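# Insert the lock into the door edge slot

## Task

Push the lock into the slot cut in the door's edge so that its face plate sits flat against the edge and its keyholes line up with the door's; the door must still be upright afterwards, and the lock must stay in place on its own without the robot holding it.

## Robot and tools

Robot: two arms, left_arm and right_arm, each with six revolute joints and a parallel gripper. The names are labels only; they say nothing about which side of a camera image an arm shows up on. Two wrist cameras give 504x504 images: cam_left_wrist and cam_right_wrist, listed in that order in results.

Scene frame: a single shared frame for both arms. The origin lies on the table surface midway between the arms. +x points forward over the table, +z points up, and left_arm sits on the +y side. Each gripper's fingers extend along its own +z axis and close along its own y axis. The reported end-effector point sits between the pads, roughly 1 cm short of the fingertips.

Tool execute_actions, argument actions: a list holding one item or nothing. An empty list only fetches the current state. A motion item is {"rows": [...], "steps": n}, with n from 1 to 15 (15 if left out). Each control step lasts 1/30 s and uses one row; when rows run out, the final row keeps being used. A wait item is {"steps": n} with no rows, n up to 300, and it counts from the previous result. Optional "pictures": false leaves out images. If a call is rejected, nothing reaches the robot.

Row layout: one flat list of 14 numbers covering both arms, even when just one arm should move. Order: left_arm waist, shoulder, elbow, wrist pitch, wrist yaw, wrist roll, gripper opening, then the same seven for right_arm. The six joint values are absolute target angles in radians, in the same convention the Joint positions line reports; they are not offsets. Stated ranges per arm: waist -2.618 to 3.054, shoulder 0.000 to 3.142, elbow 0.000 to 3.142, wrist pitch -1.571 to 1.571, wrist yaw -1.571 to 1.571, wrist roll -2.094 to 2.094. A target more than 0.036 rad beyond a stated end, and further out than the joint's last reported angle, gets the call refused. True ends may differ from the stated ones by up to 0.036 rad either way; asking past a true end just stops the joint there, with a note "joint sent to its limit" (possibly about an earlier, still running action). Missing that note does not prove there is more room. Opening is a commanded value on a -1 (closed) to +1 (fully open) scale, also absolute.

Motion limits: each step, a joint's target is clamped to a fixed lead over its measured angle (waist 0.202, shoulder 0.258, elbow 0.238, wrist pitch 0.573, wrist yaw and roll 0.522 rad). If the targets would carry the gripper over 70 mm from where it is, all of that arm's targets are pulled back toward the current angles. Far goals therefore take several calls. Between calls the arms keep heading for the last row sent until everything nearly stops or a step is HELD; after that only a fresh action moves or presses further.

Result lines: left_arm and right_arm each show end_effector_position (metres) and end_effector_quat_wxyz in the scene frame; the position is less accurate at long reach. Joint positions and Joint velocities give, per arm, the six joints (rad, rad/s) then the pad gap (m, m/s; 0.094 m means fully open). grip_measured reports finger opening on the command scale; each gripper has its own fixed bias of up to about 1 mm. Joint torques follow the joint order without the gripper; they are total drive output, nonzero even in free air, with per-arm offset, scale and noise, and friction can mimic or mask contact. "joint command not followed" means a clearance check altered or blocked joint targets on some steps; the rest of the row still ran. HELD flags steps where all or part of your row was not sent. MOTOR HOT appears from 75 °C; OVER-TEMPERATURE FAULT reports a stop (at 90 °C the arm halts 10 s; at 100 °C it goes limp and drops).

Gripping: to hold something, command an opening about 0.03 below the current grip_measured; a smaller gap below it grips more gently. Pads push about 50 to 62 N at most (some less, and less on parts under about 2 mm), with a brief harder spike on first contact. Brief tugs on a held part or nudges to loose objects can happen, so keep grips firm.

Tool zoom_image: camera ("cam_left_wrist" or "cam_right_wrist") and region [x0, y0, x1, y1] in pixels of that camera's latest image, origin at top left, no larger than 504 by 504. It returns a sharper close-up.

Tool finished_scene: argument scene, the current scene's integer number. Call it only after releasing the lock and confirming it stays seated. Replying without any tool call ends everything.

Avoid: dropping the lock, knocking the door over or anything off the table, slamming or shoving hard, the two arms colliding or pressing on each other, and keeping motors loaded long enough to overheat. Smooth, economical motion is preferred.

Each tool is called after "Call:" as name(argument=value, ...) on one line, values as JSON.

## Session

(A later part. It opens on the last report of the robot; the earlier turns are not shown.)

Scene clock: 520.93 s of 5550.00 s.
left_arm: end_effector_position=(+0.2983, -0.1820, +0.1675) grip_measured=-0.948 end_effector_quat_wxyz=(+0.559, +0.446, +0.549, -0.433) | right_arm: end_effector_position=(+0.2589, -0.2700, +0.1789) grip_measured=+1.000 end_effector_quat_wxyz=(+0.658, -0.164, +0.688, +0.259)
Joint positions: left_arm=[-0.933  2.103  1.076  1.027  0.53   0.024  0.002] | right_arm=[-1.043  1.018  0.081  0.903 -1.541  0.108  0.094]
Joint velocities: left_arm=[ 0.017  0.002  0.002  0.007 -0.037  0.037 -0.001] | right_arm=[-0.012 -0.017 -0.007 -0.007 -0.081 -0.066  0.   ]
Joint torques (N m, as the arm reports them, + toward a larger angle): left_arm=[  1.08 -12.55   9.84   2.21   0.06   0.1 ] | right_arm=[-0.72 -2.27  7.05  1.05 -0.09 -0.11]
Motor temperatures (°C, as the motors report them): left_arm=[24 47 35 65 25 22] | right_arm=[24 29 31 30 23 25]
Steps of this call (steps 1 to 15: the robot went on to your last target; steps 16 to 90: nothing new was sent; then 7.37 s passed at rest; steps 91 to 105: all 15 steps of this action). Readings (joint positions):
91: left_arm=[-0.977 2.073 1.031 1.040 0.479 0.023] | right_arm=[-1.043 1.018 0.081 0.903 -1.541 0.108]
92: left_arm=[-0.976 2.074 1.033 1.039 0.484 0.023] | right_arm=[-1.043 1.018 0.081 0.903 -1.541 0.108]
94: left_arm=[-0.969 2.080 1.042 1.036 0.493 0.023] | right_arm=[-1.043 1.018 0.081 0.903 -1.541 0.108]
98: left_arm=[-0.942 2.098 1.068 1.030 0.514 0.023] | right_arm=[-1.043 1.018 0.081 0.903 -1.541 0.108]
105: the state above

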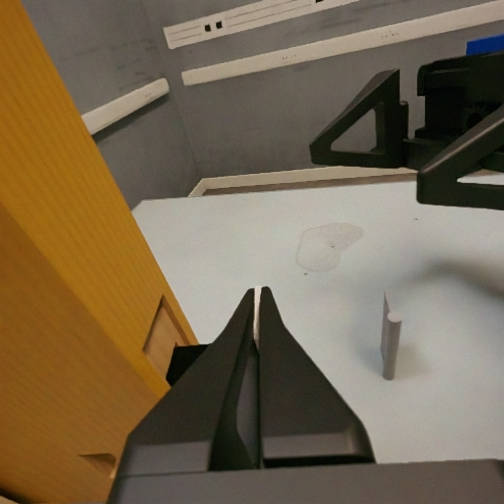

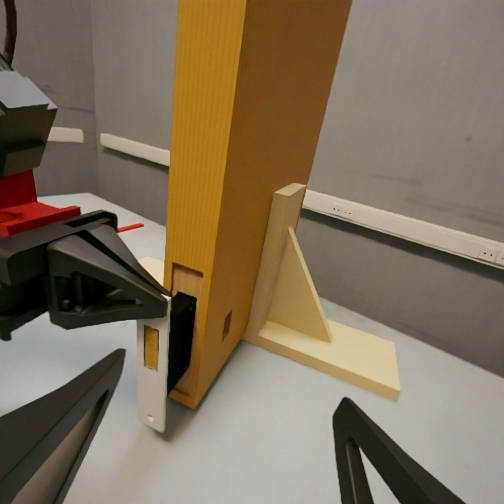

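Call:
execute_actions(actions=[{"rows":[[-0.933,2.09,1.10,1.04,0.53,0.024,-0.65,-1.05,0.8,0.6,-0.66,0,0,-1]]}], pictures=false)

Call:
execute_actions(actions=[{"rows":[[-0.945,2.03,1.0,1.06,0.53,0.024,-0.65,-1.05,0.8,0.6,-0.66,0,0,-1],[-0.945,2.03,1.0,1.06,0.53,0.024,-0.65,-1.05,0.8,0.6,-0.66,0,0,-1],[-0.945,2.03,1.0,1.06,0.53,0.024,-0.65,-1.05,0.8,0.6,-0.66,0,0,-1],[-0.945,2.03,1.0,1.06,0.53,0.024,-0.65,-1.05,0.8,0.6,-0.66,0,0,-1],[-0.96,1.95,0.88,1.1,0.53,0.024,-0.65,-1.05,0.8,0.6,-0.66,0,0,-1]]}], pictures=false)

Call:
execute_actions(actions=[{"rows":[[-1.0,1.0,0.4,0.5,0.6,0,-0.65,-0.6,0.8,0.6,-0.66,0,0,-1]]}], pictures=false)

Call:
execute_actions(actions=[{"rows":[[-1.0,0.5,0.4,0,0.6,0,-0.65,0.15,0.83,0.6,-0.66,0,0,-1]]}], pictures=false)

Call:
execute_actions(actions=[{"steps":30}])

Scene clock: 541.77 s of 5550.00 s.
left_arm: end_effector_position=(+0.2982, -0.1820, +0.1667) grip_measured=-0.653 end_effector_quat_wxyz=(+0.558, +0.446, +0.550, -0.433) | right_arm: end_effector_position=(+0.2414, -0.4599, +0.1918) grip_measured=-0.978 end_effector_quat_wxyz=(+0.484, +0.334, +0.803, -0.098)
Joint positions: left_arm=[-0.933  2.103  1.076  1.024  0.53   0.024  0.016] | right_arm=[-1.042  0.804  0.611 -0.371 -0.289  0.016  0.001]
Joint velocities: left_arm=[ 0.002 -0.002  0.017  0.051  0.007  0.007  0.   ] | right_arm=[ 0.012  0.017 -0.002 -1.824  1.868 -0.095  0.001]
Joint torques (N m, as the arm reports them, + toward a larger angle): left_arm=[  0.   -11.57   7.87   1.56  -0.03  -0.02] | right_arm=[-0.84 -1.43  6.44  1.47 -0.05 -0.1 ]
Motor temperatures (°C, as the motors report them): left_arm=[24 48 36 65 25 22] | right_arm=[24 28 31 30 23 25]
Steps of this call (steps 1 to 15: the robot went on to your last target; steps 16 to 90: nothing new was sent; then 17.33 s passed at rest; steps 91 to 105: all 15 steps of this action). Readings (joint positions):
91: left_arm=[-0.933 2.103 1.076 1.023 0.530 0.024] | right_arm=[-1.041 0.985 0.108 0.804 -1.477 0.091]
92: left_arm=[-0.933 2.103 1.076 1.023 0.530 0.024] | right_arm=[-1.042 0.932 0.160 0.674 -1.377 0.076]
94: left_arm=[-0.933 2.103 1.076 1.024 0.530 0.024] | right_arm=[-1.042 0.853 0.311 0.449 -1.176 0.051]
98: left_arm=[-0.933 2.103 1.076 1.024 0.530 0.024] | right_arm=[-1.042 0.814 0.586 0.075 -0.776 0.026]
105: the state above

Scene clock: 542.27 s of 5550.00 s.
left_arm: end_effector_position=(+0.2624, -0.1571, +0.1620) grip_measured=-0.652 end_effector_quat_wxyz=(+0.546, +0.451, +0.558, -0.433) | right_arm: end_effector_position=(+0.1814, -0.4594, +0.1373) grip_measured=-0.978 end_effector_quat_wxyz=(+0.327, +0.420, +0.833, -0.154)
Joint positions: left_arm=[-0.954  1.983  0.883  1.068  0.517  0.025  0.016] | right_arm=[-1.042  0.804  0.611 -0.638 -0.016  0.008  0.001]
Joint velocities: left_arm=[ 0.002 -0.027 -0.017 -0.037 -0.022 -0.066 -0.   ] | right_arm=[-0.012 -0.007 -0.017 -0.051 -0.007  0.037 -0.001]
Joint torques (N m, as the arm reports them, + toward a larger angle): left_arm=[ -0.54 -12.08   5.5    1.66   0.12  -0.04] | right_arm=[-0.61 -1.15  6.4   1.15  0.06 -0.05]
Motor temperatures (°C, as the motors report them): left_arm=[24 48 35 65 25 22] | right_arm=[24 28 31 30 23 25]
Steps of this call (steps 1 to 15: all 15 steps of this action). Readings (joint positions):
1: left_arm=[-0.933 2.097 1.065 1.025 0.529 0.024] | right_arm=[-1.042 0.804 0.611 -0.429 -0.230 0.015]
2: left_arm=[-0.933 2.085 1.042 1.027 0.529 0.024] | right_arm=[-1.042 0.804 0.611 -0.478 -0.184 0.014]
4: left_arm=[-0.934 2.069 1.010 1.029 0.529 0.024] | right_arm=[-1.042 0.804 0.611 -0.545 -0.118 0.012]
8: left_arm=[-0.937 1.995 0.895 1.052 0.503 0.025] | right_arm=[-1.042 0.804 0.611 -0.609 -0.051 0.010]
15: the state above

Scene clock: 542.77 s of 5550.00 s.
left_arm: end_effector_position=(+0.1194, -0.0341, +0.2203) grip_measured=-0.651 end_effector_quat_wxyz=(+0.487, +0.477, +0.567, -0.462) | right_arm: end_effector_position=(+0.2511, -0.3752, +0.1363) grip_measured=-0.978 end_effector_quat_wxyz=(+0.349, +0.230, +0.905, -0.084)
Joint positions: left_arm=[-0.993  1.021  0.384  0.519  0.584  0.007  0.016] | right_arm=[-0.605  0.804  0.611 -0.643 -0.007  0.006  0.001]
Joint velocities: left_arm=[-0.022 -0.642  0.232  0.242  0.051 -0.037 -0.001] | right_arm=[ 0.002 -0.002 -0.002 -0.051  0.037 -0.051  0.001]
Joint torques (N m, as the arm reports them, + toward a larger angle): left_arm=[-0.56 -0.2   7.36  0.85  0.05 -0.1 ] | right_arm=[ 0.51 -0.96  6.46  1.16  0.03 -0.1 ]
Motor temperatures (°C, as the motors report them): left_arm=[24 47 35 64 25 22] | right_arm=[24 28 31 30 23 25]
Steps of this call (steps 1 to 15: all 15 steps of this action). Readings (joint positions):
1: left_arm=[-0.955 1.957 0.862 1.016 0.518 0.023] | right_arm=[-1.007 0.804 0.611 -0.639 0.004 0.009]
2: left_arm=[-0.958 1.906 0.810 0.943 0.521 0.021] | right_arm=[-0.935 0.804 0.611 -0.639 0.007 0.009]
4: left_arm=[-0.970 1.789 0.685 0.822 0.534 0.017] | right_arm=[-0.781 0.804 0.611 -0.639 0.006 0.008]
8: left_arm=[-0.990 1.498 0.429 0.618 0.561 0.011] | right_arm=[-0.609 0.804 0.611 -0.640 -0.008 0.006]
15: the state above

Scene clock: 543.27 s of 5550.00 s.
left_arm: end_effector_position=(+0.0689, +0.0234, +0.2583) grip_measured=-0.651 end_effector_quat_wxyz=(+0.494, +0.479, +0.556, -0.467) | right_arm: end_effector_position=(+0.2720, -0.1893, +0.1325) grip_measured=-0.978 end_effector_quat_wxyz=(+0.348, -0.119, +0.929, +0.049)
Joint positions: left_arm=[-0.993  0.502  0.391  0.02   0.595  0.005  0.016] | right_arm=[ 0.145  0.82   0.611 -0.643 -0.007  0.004  0.001]
Joint velocities: left_arm=[-0.012 -0.002  0.002 -0.198  0.037  0.022  0.001] | right_arm=[ 0.007 -0.012 -0.012 -0.007  0.007  0.066  0.   ]
Joint torques (N m, as the arm reports them, + toward a larger angle): left_arm=[-0.6   0.86  8.13  1.45  0.04 -0.09] | right_arm=[ 0.32 -0.38  6.37  1.19  0.02 -0.08]
Motor temperatures (°C, as the motors report them): left_arm=[24 47 35 64 25 22] | right_arm=[24 28 31 30 23 25]
Steps of this call (steps 1 to 15: all 15 steps of this action). Readings (joint positions):
1: left_arm=[-0.993 0.968 0.395 0.447 0.583 0.006] | right_arm=[-0.570 0.806 0.611 -0.643 0.010 0.006]
2: left_arm=[-0.993 0.888 0.394 0.349 0.583 0.005] | right_arm=[-0.498 0.809 0.611 -0.643 0.012 0.006]
4: left_arm=[-0.993 0.712 0.391 0.207 0.584 0.005] | right_arm=[-0.344 0.817 0.611 -0.643 0.009 0.006]
8: left_arm=[-0.993 0.506 0.391 0.119 0.594 0.005] | right_arm=[-0.037 0.820 0.611 -0.643 0.006 0.005]
15: the state above

Scene clock: 544.27 s of 5550.00 s.
left_arm: end_effector_position=(+0.0686, +0.0238, +0.2532) grip_measured=-0.651 end_effector_quat_wxyz=(+0.486, +0.479, +0.563, -0.466) | right_arm: end_effector_position=(+0.2720, -0.1893, +0.1325) grip_measured=-0.978 end_effector_quat_wxyz=(+0.348, -0.119, +0.929, +0.049)
Joint positions: left_arm=[-0.993  0.502  0.391 -0.003  0.595  0.005  0.016] | right_arm=[ 0.145  0.82   0.611 -0.644 -0.007  0.004  0.001]
Joint velocities: left_arm=[-0.002 -0.017  0.002  0.081  0.051 -0.007 -0.001] | right_arm=[-0.007 -0.007  0.002  0.007 -0.007 -0.022  0.001]
Joint torques (N m, as the arm reports them, + toward a larger angle): left_arm=[-0.63  0.87  8.12  1.43  0.06 -0.09] | right_arm=[ 0.6  -0.4   6.46  1.17  0.04 -0.03]
Motor temperatures (°C, as the motors report them): left_arm=[24 46 35 64 25 22] | right_arm=[24 28 31 30 23 25]
Steps of this call (steps 1 to 30: the robot went on to your last target). Readings (joint positions):
1: left_arm=[-0.993 0.502 0.391 0.015 0.595 0.005] | right_arm=[0.145 0.820 0.611 -0.643 -0.007 0.004]
2: left_arm=[-0.993 0.502 0.391 0.011 0.595 0.005] | right_arm=[0.145 0.820 0.611 -0.643 -0.007 0.004]
4: left_arm=[-0.993 0.502 0.391 0.005 0.595 0.005] | right_arm=[0.145 0.820 0.611 -0.644 -0.007 0.004]
8: left_arm=[-0.993 0.502 0.391 -0.000 0.595 0.005] | right_arm=[0.145 0.820 0.611 -0.644 -0.007 0.004]
30: the state above
All arms were judged still, so your last target was given up. Only a new action makes them travel on or press farther. Fingers that are still opening or closing keep moving.

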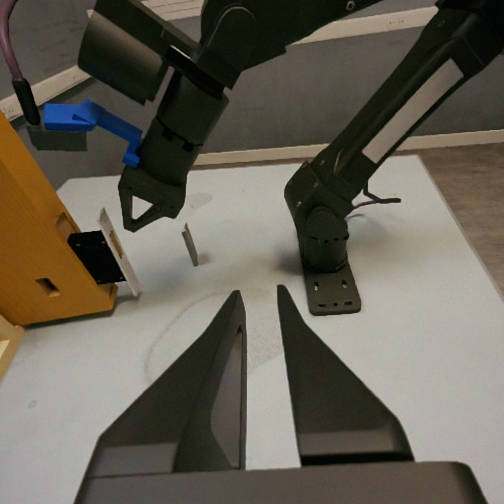

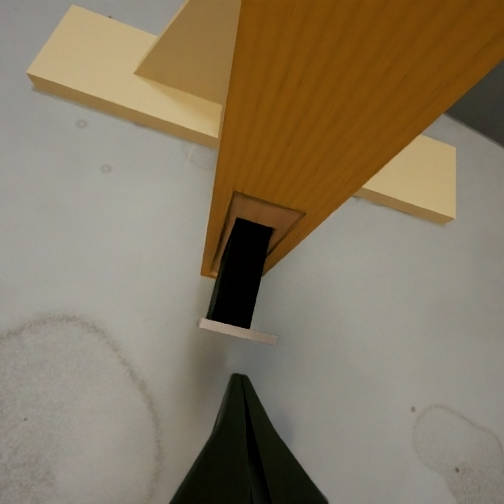

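Call:
execute_actions(actions=[{"rows":[[-1.0,0.5,0.4,0,0.6,0,-0.65,0.165,0.83,0.57,-0.66,0,1.57,-1]]}], pictures=false)

Call:
execute_actions(actions=[{"steps":25}], pictures=false)

Call:
execute_actions(actions=[{"rows":[[-1.0,0.5,0.4,0,0.6,0,-0.65,0.165,0.86,0.6,-0.65,0,1.57,-1],[-1.0,0.5,0.4,0,0.6,0,-0.65,0.165,0.88,0.61,-0.64,0,1.57,-1],[-1.0,0.5,0.4,0,0.6,0,-0.65,0.165,0.9,0.62,-0.63,0,1.57,-1],[-1.0,0.5,0.4,0,0.6,0,-0.65,0.165,0.92,0.63,-0.62,0,1.57,-1],[-1.0,0.5,0.4,0,0.6,0,-0.65,0.165,0.94,0.64,-0.61,0,1.57,-1],[-1.0,0.5,0.4,0,0.6,0,-0.65,0.165,0.96,0.65,-0.6,0,1.57,-1],[-1.0,0.5,0.4,0,0.6,0,-0.65,0.165,0.98,0.66,-0.59,0,1.57,-1],[-1.0,0.5,0.4,0,0.6,0,-0.65,0.165,1.0,0.67,-0.58,0,1.57,-1]]}])

Scene clock: 560.43 s of 5550.00 s.
left_arm: end_effector_position=(+0.0686, +0.0238, +0.2531) grip_measured=-0.651 end_effector_quat_wxyz=(+0.486, +0.479, +0.563, -0.466) | right_arm: end_effector_position=(+0.2662, -0.1878, +0.1220) grip_measured=-0.978 end_effector_quat_wxyz=(+0.229, +0.493, +0.802, +0.250)
Joint positions: left_arm=[-0.993  0.502  0.391 -0.004  0.595  0.005  0.016] | right_arm=[ 0.156  0.82   0.588 -0.648 -0.007  1.371  0.001]
Joint velocities: left_arm=[ 0.002  0.007  0.002  0.022  0.007 -0.022 -0.   ] | right_arm=[-0.002  0.022 -0.007 -0.051 -0.022  1.311 -0.   ]
Joint torques (N m, as the arm reports them, + toward a larger angle): left_arm=[-0.58  0.88  8.11  1.42  0.05 -0.09] | right_arm=[ 0.79 -0.32  5.9   1.18  0.04 -0.04]
Motor temperatures (°C, as the motors report them): left_arm=[24 40 34 59 25 22] | right_arm=[24 28 30 30 23 25]
Steps of this call (steps 1 to 90: nothing new was sent; then 12.67 s passed at rest; steps 91 to 105: all 15 steps of this action). Readings (joint positions):
91: left_arm=[-0.993 0.502 0.391 -0.004 0.595 0.005] | right_arm=[0.148 0.820 0.609 -0.643 -0.007 0.088]
92: left_arm=[-0.993 0.502 0.391 -0.004 0.595 0.005] | right_arm=[0.151 0.820 0.605 -0.642 -0.007 0.189]
94: left_arm=[-0.993 0.502 0.391 -0.004 0.595 0.005] | right_arm=[0.156 0.820 0.594 -0.644 -0.007 0.388]
98: left_arm=[-0.993 0.502 0.391 -0.004 0.595 0.005] | right_arm=[0.156 0.820 0.588 -0.648 -0.007 0.789]
105: the state above

Scene clock: 561.27 s of 5550.00 s.
left_arm: end_effector_position=(+0.0686, +0.0238, +0.2531) grip_measured=-0.651 end_effector_quat_wxyz=(+0.486, +0.479, +0.563, -0.466) | right_arm: end_effector_position=(+0.2662, -0.1878, +0.1220) grip_measured=-0.978 end_effector_quat_wxyz=(+0.203, +0.568, +0.750, +0.270)
Joint positions: left_arm=[-0.993  0.502  0.391 -0.004  0.595  0.005  0.016] | right_arm=[ 0.156  0.82   0.588 -0.648 -0.007  1.565  0.001]
Joint velocities: left_arm=[-0.012  0.032 -0.017 -0.081  0.007 -0.051  0.001] | right_arm=[-0.012 -0.002  0.007 -0.022  0.007 -0.022  0.   ]
Joint torques (N m, as the arm reports them, + toward a larger angle): left_arm=[-0.62  0.87  8.11  1.42  0.05 -0.09] | right_arm=[ 1.   -0.11  5.76  1.19  0.1   0.  ]
Motor temperatures (°C, as the motors report them): left_arm=[24 40 34 59 25 22] | right_arm=[24 28 30 30 23 25]
Steps of this call (steps 1 to 25: the robot went on to your last target). Readings (joint positions):
1: left_arm=[-0.993 0.502 0.391 -0.004 0.595 0.005] | right_arm=[0.156 0.820 0.588 -0.648 -0.007 1.411]
2: left_arm=[-0.993 0.502 0.391 -0.004 0.595 0.005] | right_arm=[0.156 0.820 0.588 -0.648 -0.007 1.442]
4: left_arm=[-0.993 0.502 0.391 -0.004 0.595 0.005] | right_arm=[0.156 0.820 0.588 -0.648 -0.007 1.487]
8: left_arm=[-0.993 0.502 0.391 -0.004 0.595 0.005] | right_arm=[0.156 0.820 0.588 -0.648 -0.007 1.534]
25: the state above

Scene clock: 561.77 s of 5550.00 s.
left_arm: end_effector_position=(+0.0686, +0.0238, +0.2531) grip_measured=-0.651 end_effector_quat_wxyz=(+0.486, +0.479, +0.563, -0.466) | right_arm: end_effector_position=(+0.2888, -0.1816, +0.1119) grip_measured=-0.978 end_effector_quat_wxyz=(+0.188, +0.573, +0.757, +0.250)
Joint positions: left_arm=[-0.993  0.502  0.391 -0.004  0.595  0.005  0.016] | right_arm=[ 0.156  0.992  0.642 -0.584 -0.007  1.566  0.001]
Joint velocities: left_arm=[-0.012  0.012  0.007  0.007  0.022 -0.007  0.   ] | right_arm=[-0.002 -0.022 -0.002 -0.007  0.007 -0.007  0.001]
Joint torques (N m, as the arm reports them, + toward a larger angle): left_arm=[-0.62  0.89  8.1   1.43  0.06 -0.09] | right_arm=[ 0.77 -1.64  9.1   1.27  0.06  0.02]
Motor temperatures (°C, as the motors report them): left_arm=[24 40 34 59 25 22] | right_arm=[24 28 30 30 23 25]
Steps of this call (steps 1 to 15: all 15 steps of this action). Readings (joint positions):
1: left_arm=[-0.993 0.502 0.391 -0.004 0.595 0.005] | right_arm=[0.156 0.824 0.588 -0.648 -0.007 1.565]
2: left_arm=[-0.993 0.502 0.391 -0.004 0.595 0.005] | right_arm=[0.156 0.833 0.588 -0.645 -0.007 1.565]
4: left_arm=[-0.993 0.502 0.391 -0.004 0.595 0.005] | right_arm=[0.156 0.869 0.590 -0.638 -0.007 1.565]
8: left_arm=[-0.993 0.502 0.391 -0.004 0.595 0.005] | right_arm=[0.156 0.959 0.620 -0.619 -0.007 1.566]
15: the state above

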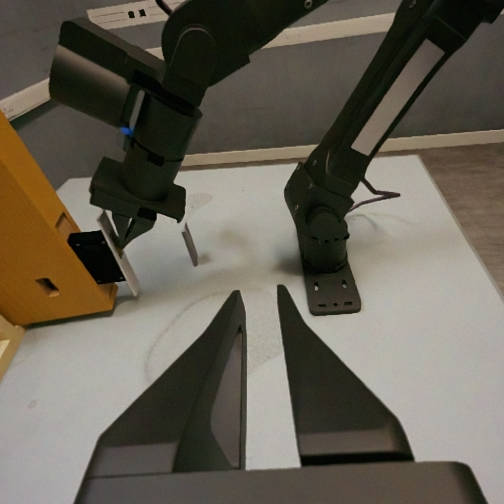

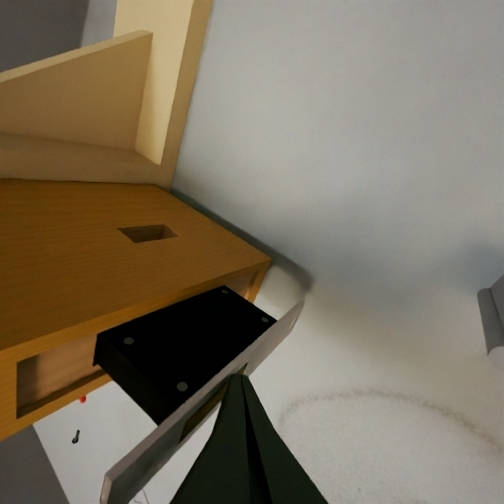

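Call:
execute_actions(actions=[{"rows":[[-1.0,0.5,0.4,0,0.6,0,-0.65,0.16,1.0,0.63,-0.54,0,1.57,-1],[-1.0,0.5,0.4,0,0.6,0,-0.65,0.16,1.0,0.615,-0.5,0,1.57,-1],[-1.0,0.5,0.4,0,0.6,0,-0.65,0.16,1.0,0.6,-0.46,0,1.57,-1],[-1.0,0.5,0.4,0,0.6,0,-0.65,0.16,1.0,0.585,-0.42,0,1.57,-1],[-1.0,0.5,0.4,0,0.6,0,-0.65,0.16,1.0,0.57,-0.38,0,1.57,-1],[-1.0,0.5,0.4,0,0.6,0,-0.65,0.16,1.0,0.555,-0.34,0,1.57,-1],[-1.0,0.5,0.4,0,0.6,0,-0.65,0.16,1.0,0.54,-0.3,0,1.57,-1],[-1.0,0.5,0.4,0,0.6,0,-0.65,0.16,1.01,0.525,-0.26,0,1.57,-1],[-1.0,0.5,0.4,0,0.6,0,-0.65,0.16,1.01,0.51,-0.22,0,1.57,-1],[-1.0,0.5,0.4,0,0.6,0,-0.65,0.16,1.01,0.495,-0.18,0,1.57,-1],[-1.0,0.5,0.4,0,0.6,0,-0.65,0.16,1.01,0.48,-0.14,0,1.57,-1],[-1.0,0.5,0.4,0,0.6,0,-0.65,0.16,1.02,0.465,-0.1,0,1.57,-1],[-1.0,0.5,0.4,0,0.6,0,-0.65,0.16,1.02,0.45,-0.06,0,1.57,-1],[-1.0,0.5,0.4,0,0.6,0,-0.65,0.16,1.02,0.44,-0.025,0,1.57,-1]]}], pictures=false)

Call:
execute_actions(actions=[{"steps":25}])

Scene clock: 589.60 s of 5550.00 s.
left_arm: end_effector_position=(+0.0686, +0.0238, +0.2531) grip_measured=-0.651 end_effector_quat_wxyz=(+0.486, +0.479, +0.563, -0.466) | right_arm: end_effector_position=(+0.3187, -0.1735, +0.1011) grip_measured=-0.978 end_effector_quat_wxyz=(+0.246, +0.551, +0.727, +0.326)
Joint positions: left_arm=[-0.993  0.502  0.391 -0.004  0.595  0.005  0.016] | right_arm=[ 0.156  1.005  0.463 -0.186 -0.007  1.567  0.001]
Joint velocities: left_arm=[ 0.017 -0.012 -0.002 -0.022 -0.037 -0.037  0.001] | right_arm=[-0.002  0.085 -0.271  0.828  0.022 -0.022 -0.   ]
Joint torques (N m, as the arm reports them, + toward a larger angle): left_arm=[-0.62  0.89  8.1   1.43  0.06 -0.09] | right_arm=[ 0.38 -1.79  6.52  1.81  0.06  0.  ]
Motor temperatures (°C, as the motors report them): left_arm=[24 37 34 55 25 22] | right_arm=[24 28 32 31 23 25]
Steps of this call (steps 1 to 15: the robot went on to your last target; steps 16 to 90: nothing new was sent; then 24.33 s passed at rest; steps 91 to 105: all 15 steps of this action). Readings (joint positions):
91: left_arm=[-0.993 0.502 0.391 -0.004 0.595 0.005] | right_arm=[0.156 0.992 0.642 -0.583 -0.007 1.566]
92: left_arm=[-0.993 0.502 0.391 -0.004 0.595 0.005] | right_arm=[0.156 0.992 0.640 -0.578 -0.007 1.566]
94: left_arm=[-0.993 0.502 0.391 -0.004 0.595 0.005] | right_arm=[0.156 0.992 0.624 -0.543 -0.007 1.566]
98: left_arm=[-0.993 0.502 0.391 -0.004 0.595 0.005] | right_arm=[0.156 0.992 0.566 -0.429 -0.007 1.566]
105: the state above

Scene clock: 590.43 s of 5550.00 s.
left_arm: end_effector_position=(+0.0686, +0.0238, +0.2531) grip_measured=-0.651 end_effector_quat_wxyz=(+0.486, +0.479, +0.563, -0.466) | right_arm: end_effector_position=(+0.3322, -0.1698, +0.1143) grip_measured=-0.978 end_effector_quat_wxyz=(+0.271, +0.540, +0.712, +0.359)
Joint positions: left_arm=[-0.993  0.502  0.391 -0.004  0.595  0.005  0.016] | right_arm=[ 0.156  1.011  0.448 -0.074 -0.007  1.568  0.001]
Joint velocities: left_arm=[ 0.002 -0.007  0.012  0.051 -0.022 -0.007 -0.002] | right_arm=[-0.002  0.002 -0.012  0.022 -0.022 -0.007 -0.001]
Joint torques (N m, as the arm reports them, + toward a larger angle): left_arm=[-0.63  0.86  8.1   1.43  0.05 -0.08] | right_arm=[ 0.38 -1.57  6.55  1.96  0.04 -0.02]
Motor temperatures (°C, as the motors report them): left_arm=[24 37 34 55 25 22] | right_arm=[24 28 32 31 23 25]
Steps of this call (steps 1 to 25: the robot went on to your last target). Readings (joint positions):
1: left_arm=[-0.993 0.502 0.391 -0.004 0.595 0.005] | right_arm=[0.156 1.008 0.456 -0.164 -0.007 1.567]
2: left_arm=[-0.993 0.502 0.391 -0.004 0.595 0.005] | right_arm=[0.156 1.010 0.451 -0.147 -0.007 1.567]
4: left_arm=[-0.993 0.502 0.391 -0.004 0.595 0.005] | right_arm=[0.156 1.011 0.448 -0.121 -0.007 1.567]
8: left_arm=[-0.993 0.502 0.391 -0.004 0.595 0.005] | right_arm=[0.156 1.011 0.448 -0.085 -0.007 1.567]
25: the state above

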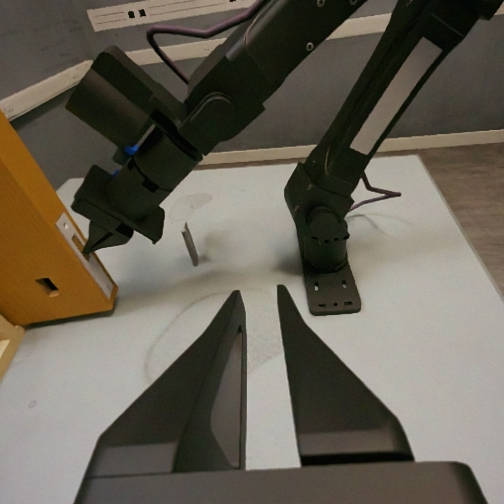

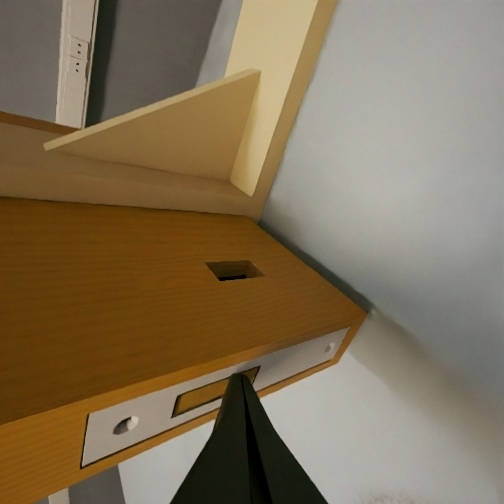

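Seated. Small extra push, then back off.

Call:
execute_actions(actions=[{"rows":[[-1.0,0.5,0.4,0,0.6,0,-0.65,0.16,1.05,0.46,0.0,0,1.57,-1]]}], pictures=false)

Call:
execute_actions(actions=[{"rows":[[-1.0,0.5,0.4,0,0.6,0,-0.65,0.16,0.75,0.4,-0.2,0,1.57,-1]]}])

Call:
zoom_image(camera="cam_left_wrist", region=[0,180,160,340])

Scene clock: 602.17 s of 5550.00 s.
left_arm: end_effector_position=(+0.0686, +0.0238, +0.2531) grip_measured=-0.651 end_effector_quat_wxyz=(+0.486, +0.479, +0.563, -0.466) | right_arm: end_effector_position=(+0.3323, -0.1698, +0.1089) grip_measured=-0.978 end_effector_quat_wxyz=(+0.266, +0.542, +0.715, +0.353)
Joint positions: left_arm=[-0.993  0.502  0.391 -0.004  0.595  0.005  0.016] | right_arm=[ 0.156  1.031  0.448 -0.072 -0.007  1.569  0.001]
Joint velocities: left_arm=[-0.007  0.017 -0.022 -0.095 -0.007 -0.037 -0.   ] | right_arm=[-0.007  0.007 -0.017  0.007  0.007 -0.066  0.001]
Joint torques (N m, as the arm reports them, + toward a larger angle): left_arm=[-0.62  0.87  8.11  1.43  0.06 -0.08] | right_arm=[ 0.53 -1.14  7.91  2.21  0.04 -0.02]
Motor temperatures (°C, as the motors report them): left_arm=[24 37 34 54 25 22] | right_arm=[24 28 31 33 23 25]
Steps of this call (steps 1 to 15: the robot went on to your last target; steps 16 to 90: nothing new was sent; then 8.23 s passed at rest; steps 91 to 105: all 15 steps of this action). Readings (joint positions):
91: left_arm=[-0.993 0.502 0.391 -0.004 0.595 0.005] | right_arm=[0.156 1.014 0.448 -0.073 -0.007 1.568]
92: left_arm=[-0.993 0.502 0.391 -0.004 0.595 0.005] | right_arm=[0.156 1.018 0.448 -0.072 -0.007 1.568]
94: left_arm=[-0.993 0.502 0.391 -0.004 0.595 0.005] | right_arm=[0.156 1.027 0.448 -0.072 -0.007 1.568]
98: left_arm=[-0.993 0.502 0.391 -0.004 0.595 0.005] | right_arm=[0.156 1.031 0.448 -0.072 -0.007 1.569]
105: the state above

Scene clock: 602.67 s of 5550.00 s.
left_arm: end_effector_position=(+0.0686, +0.0238, +0.2531) grip_measured=-0.651 end_effector_quat_wxyz=(+0.486, +0.479, +0.563, -0.466) | right_arm: end_effector_position=(+0.3089, -0.1762, +0.1517) grip_measured=-0.978 end_effector_quat_wxyz=(+0.304, +0.522, +0.688, +0.402)
Joint positions: left_arm=[-0.993  0.502  0.391 -0.004  0.595  0.005  0.016] | right_arm=[ 0.156  0.752  0.413 -0.175 -0.007  1.569  0.001]
Joint velocities: left_arm=[-0.007 -0.002 -0.017 -0.022 -0.037  0.007 -0.   ] | right_arm=[ 0.002  0.002 -0.012 -0.037 -0.037 -0.022  0.   ]
Joint torques (N m, as the arm reports them, + toward a larger angle): left_arm=[-0.62  0.9   8.11  1.43  0.05 -0.08] | right_arm=[ 0.51 -1.01  6.62  1.42  0.06  0.01]
Motor temperatures (°C, as the motors report them): left_arm=[24 37 34 54 25 22] | right_arm=[24 28 31 33 23 25]
Steps of this call (steps 1 to 15: all 15 steps of this action). Readings (joint positions):
1: left_arm=[-0.993 0.502 0.391 -0.004 0.595 0.005] | right_arm=[0.156 0.999 0.441 -0.090 -0.007 1.569]
2: left_arm=[-0.993 0.502 0.391 -0.004 0.595 0.005] | right_arm=[0.156 0.928 0.425 -0.117 -0.007 1.569]
4: left_arm=[-0.993 0.502 0.391 -0.004 0.595 0.005] | right_arm=[0.156 0.800 0.413 -0.149 -0.007 1.569]
8: left_arm=[-0.993 0.502 0.391 -0.004 0.595 0.005] | right_arm=[0.156 0.752 0.413 -0.153 -0.007 1.569]
15: the state above

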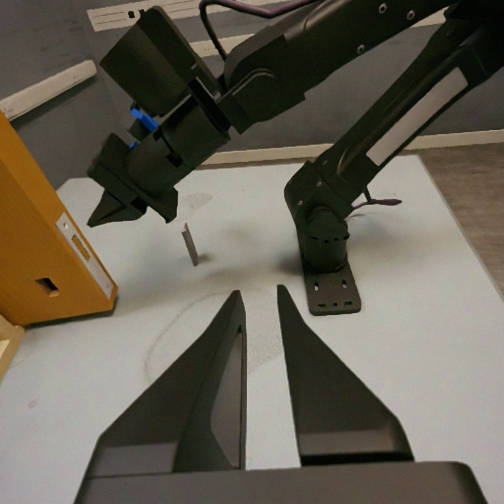

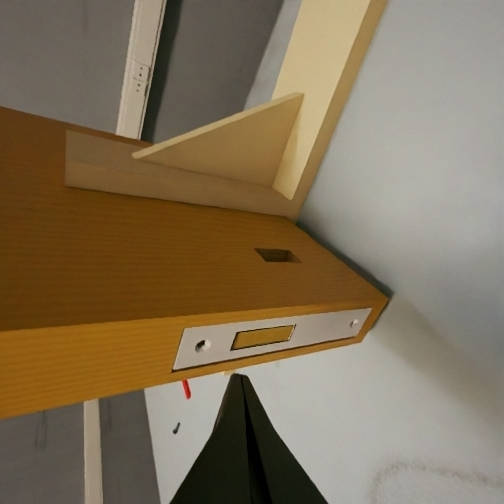

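Region (0, 180, 160, 340) of cam_left_wrist's 504x504 image, scaled by 3.150, with more detail than that image has.

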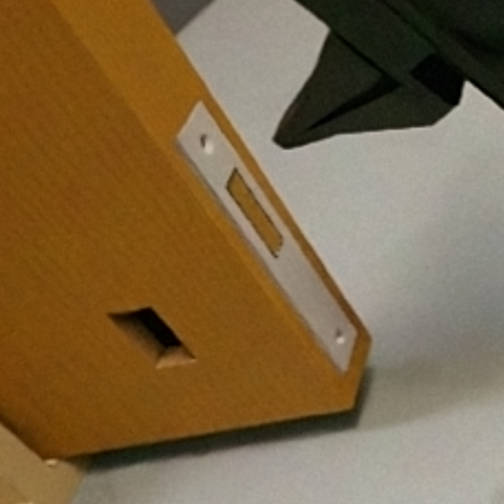

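Call:
finished_scene(scene=2)

The scene is finished: the task was done.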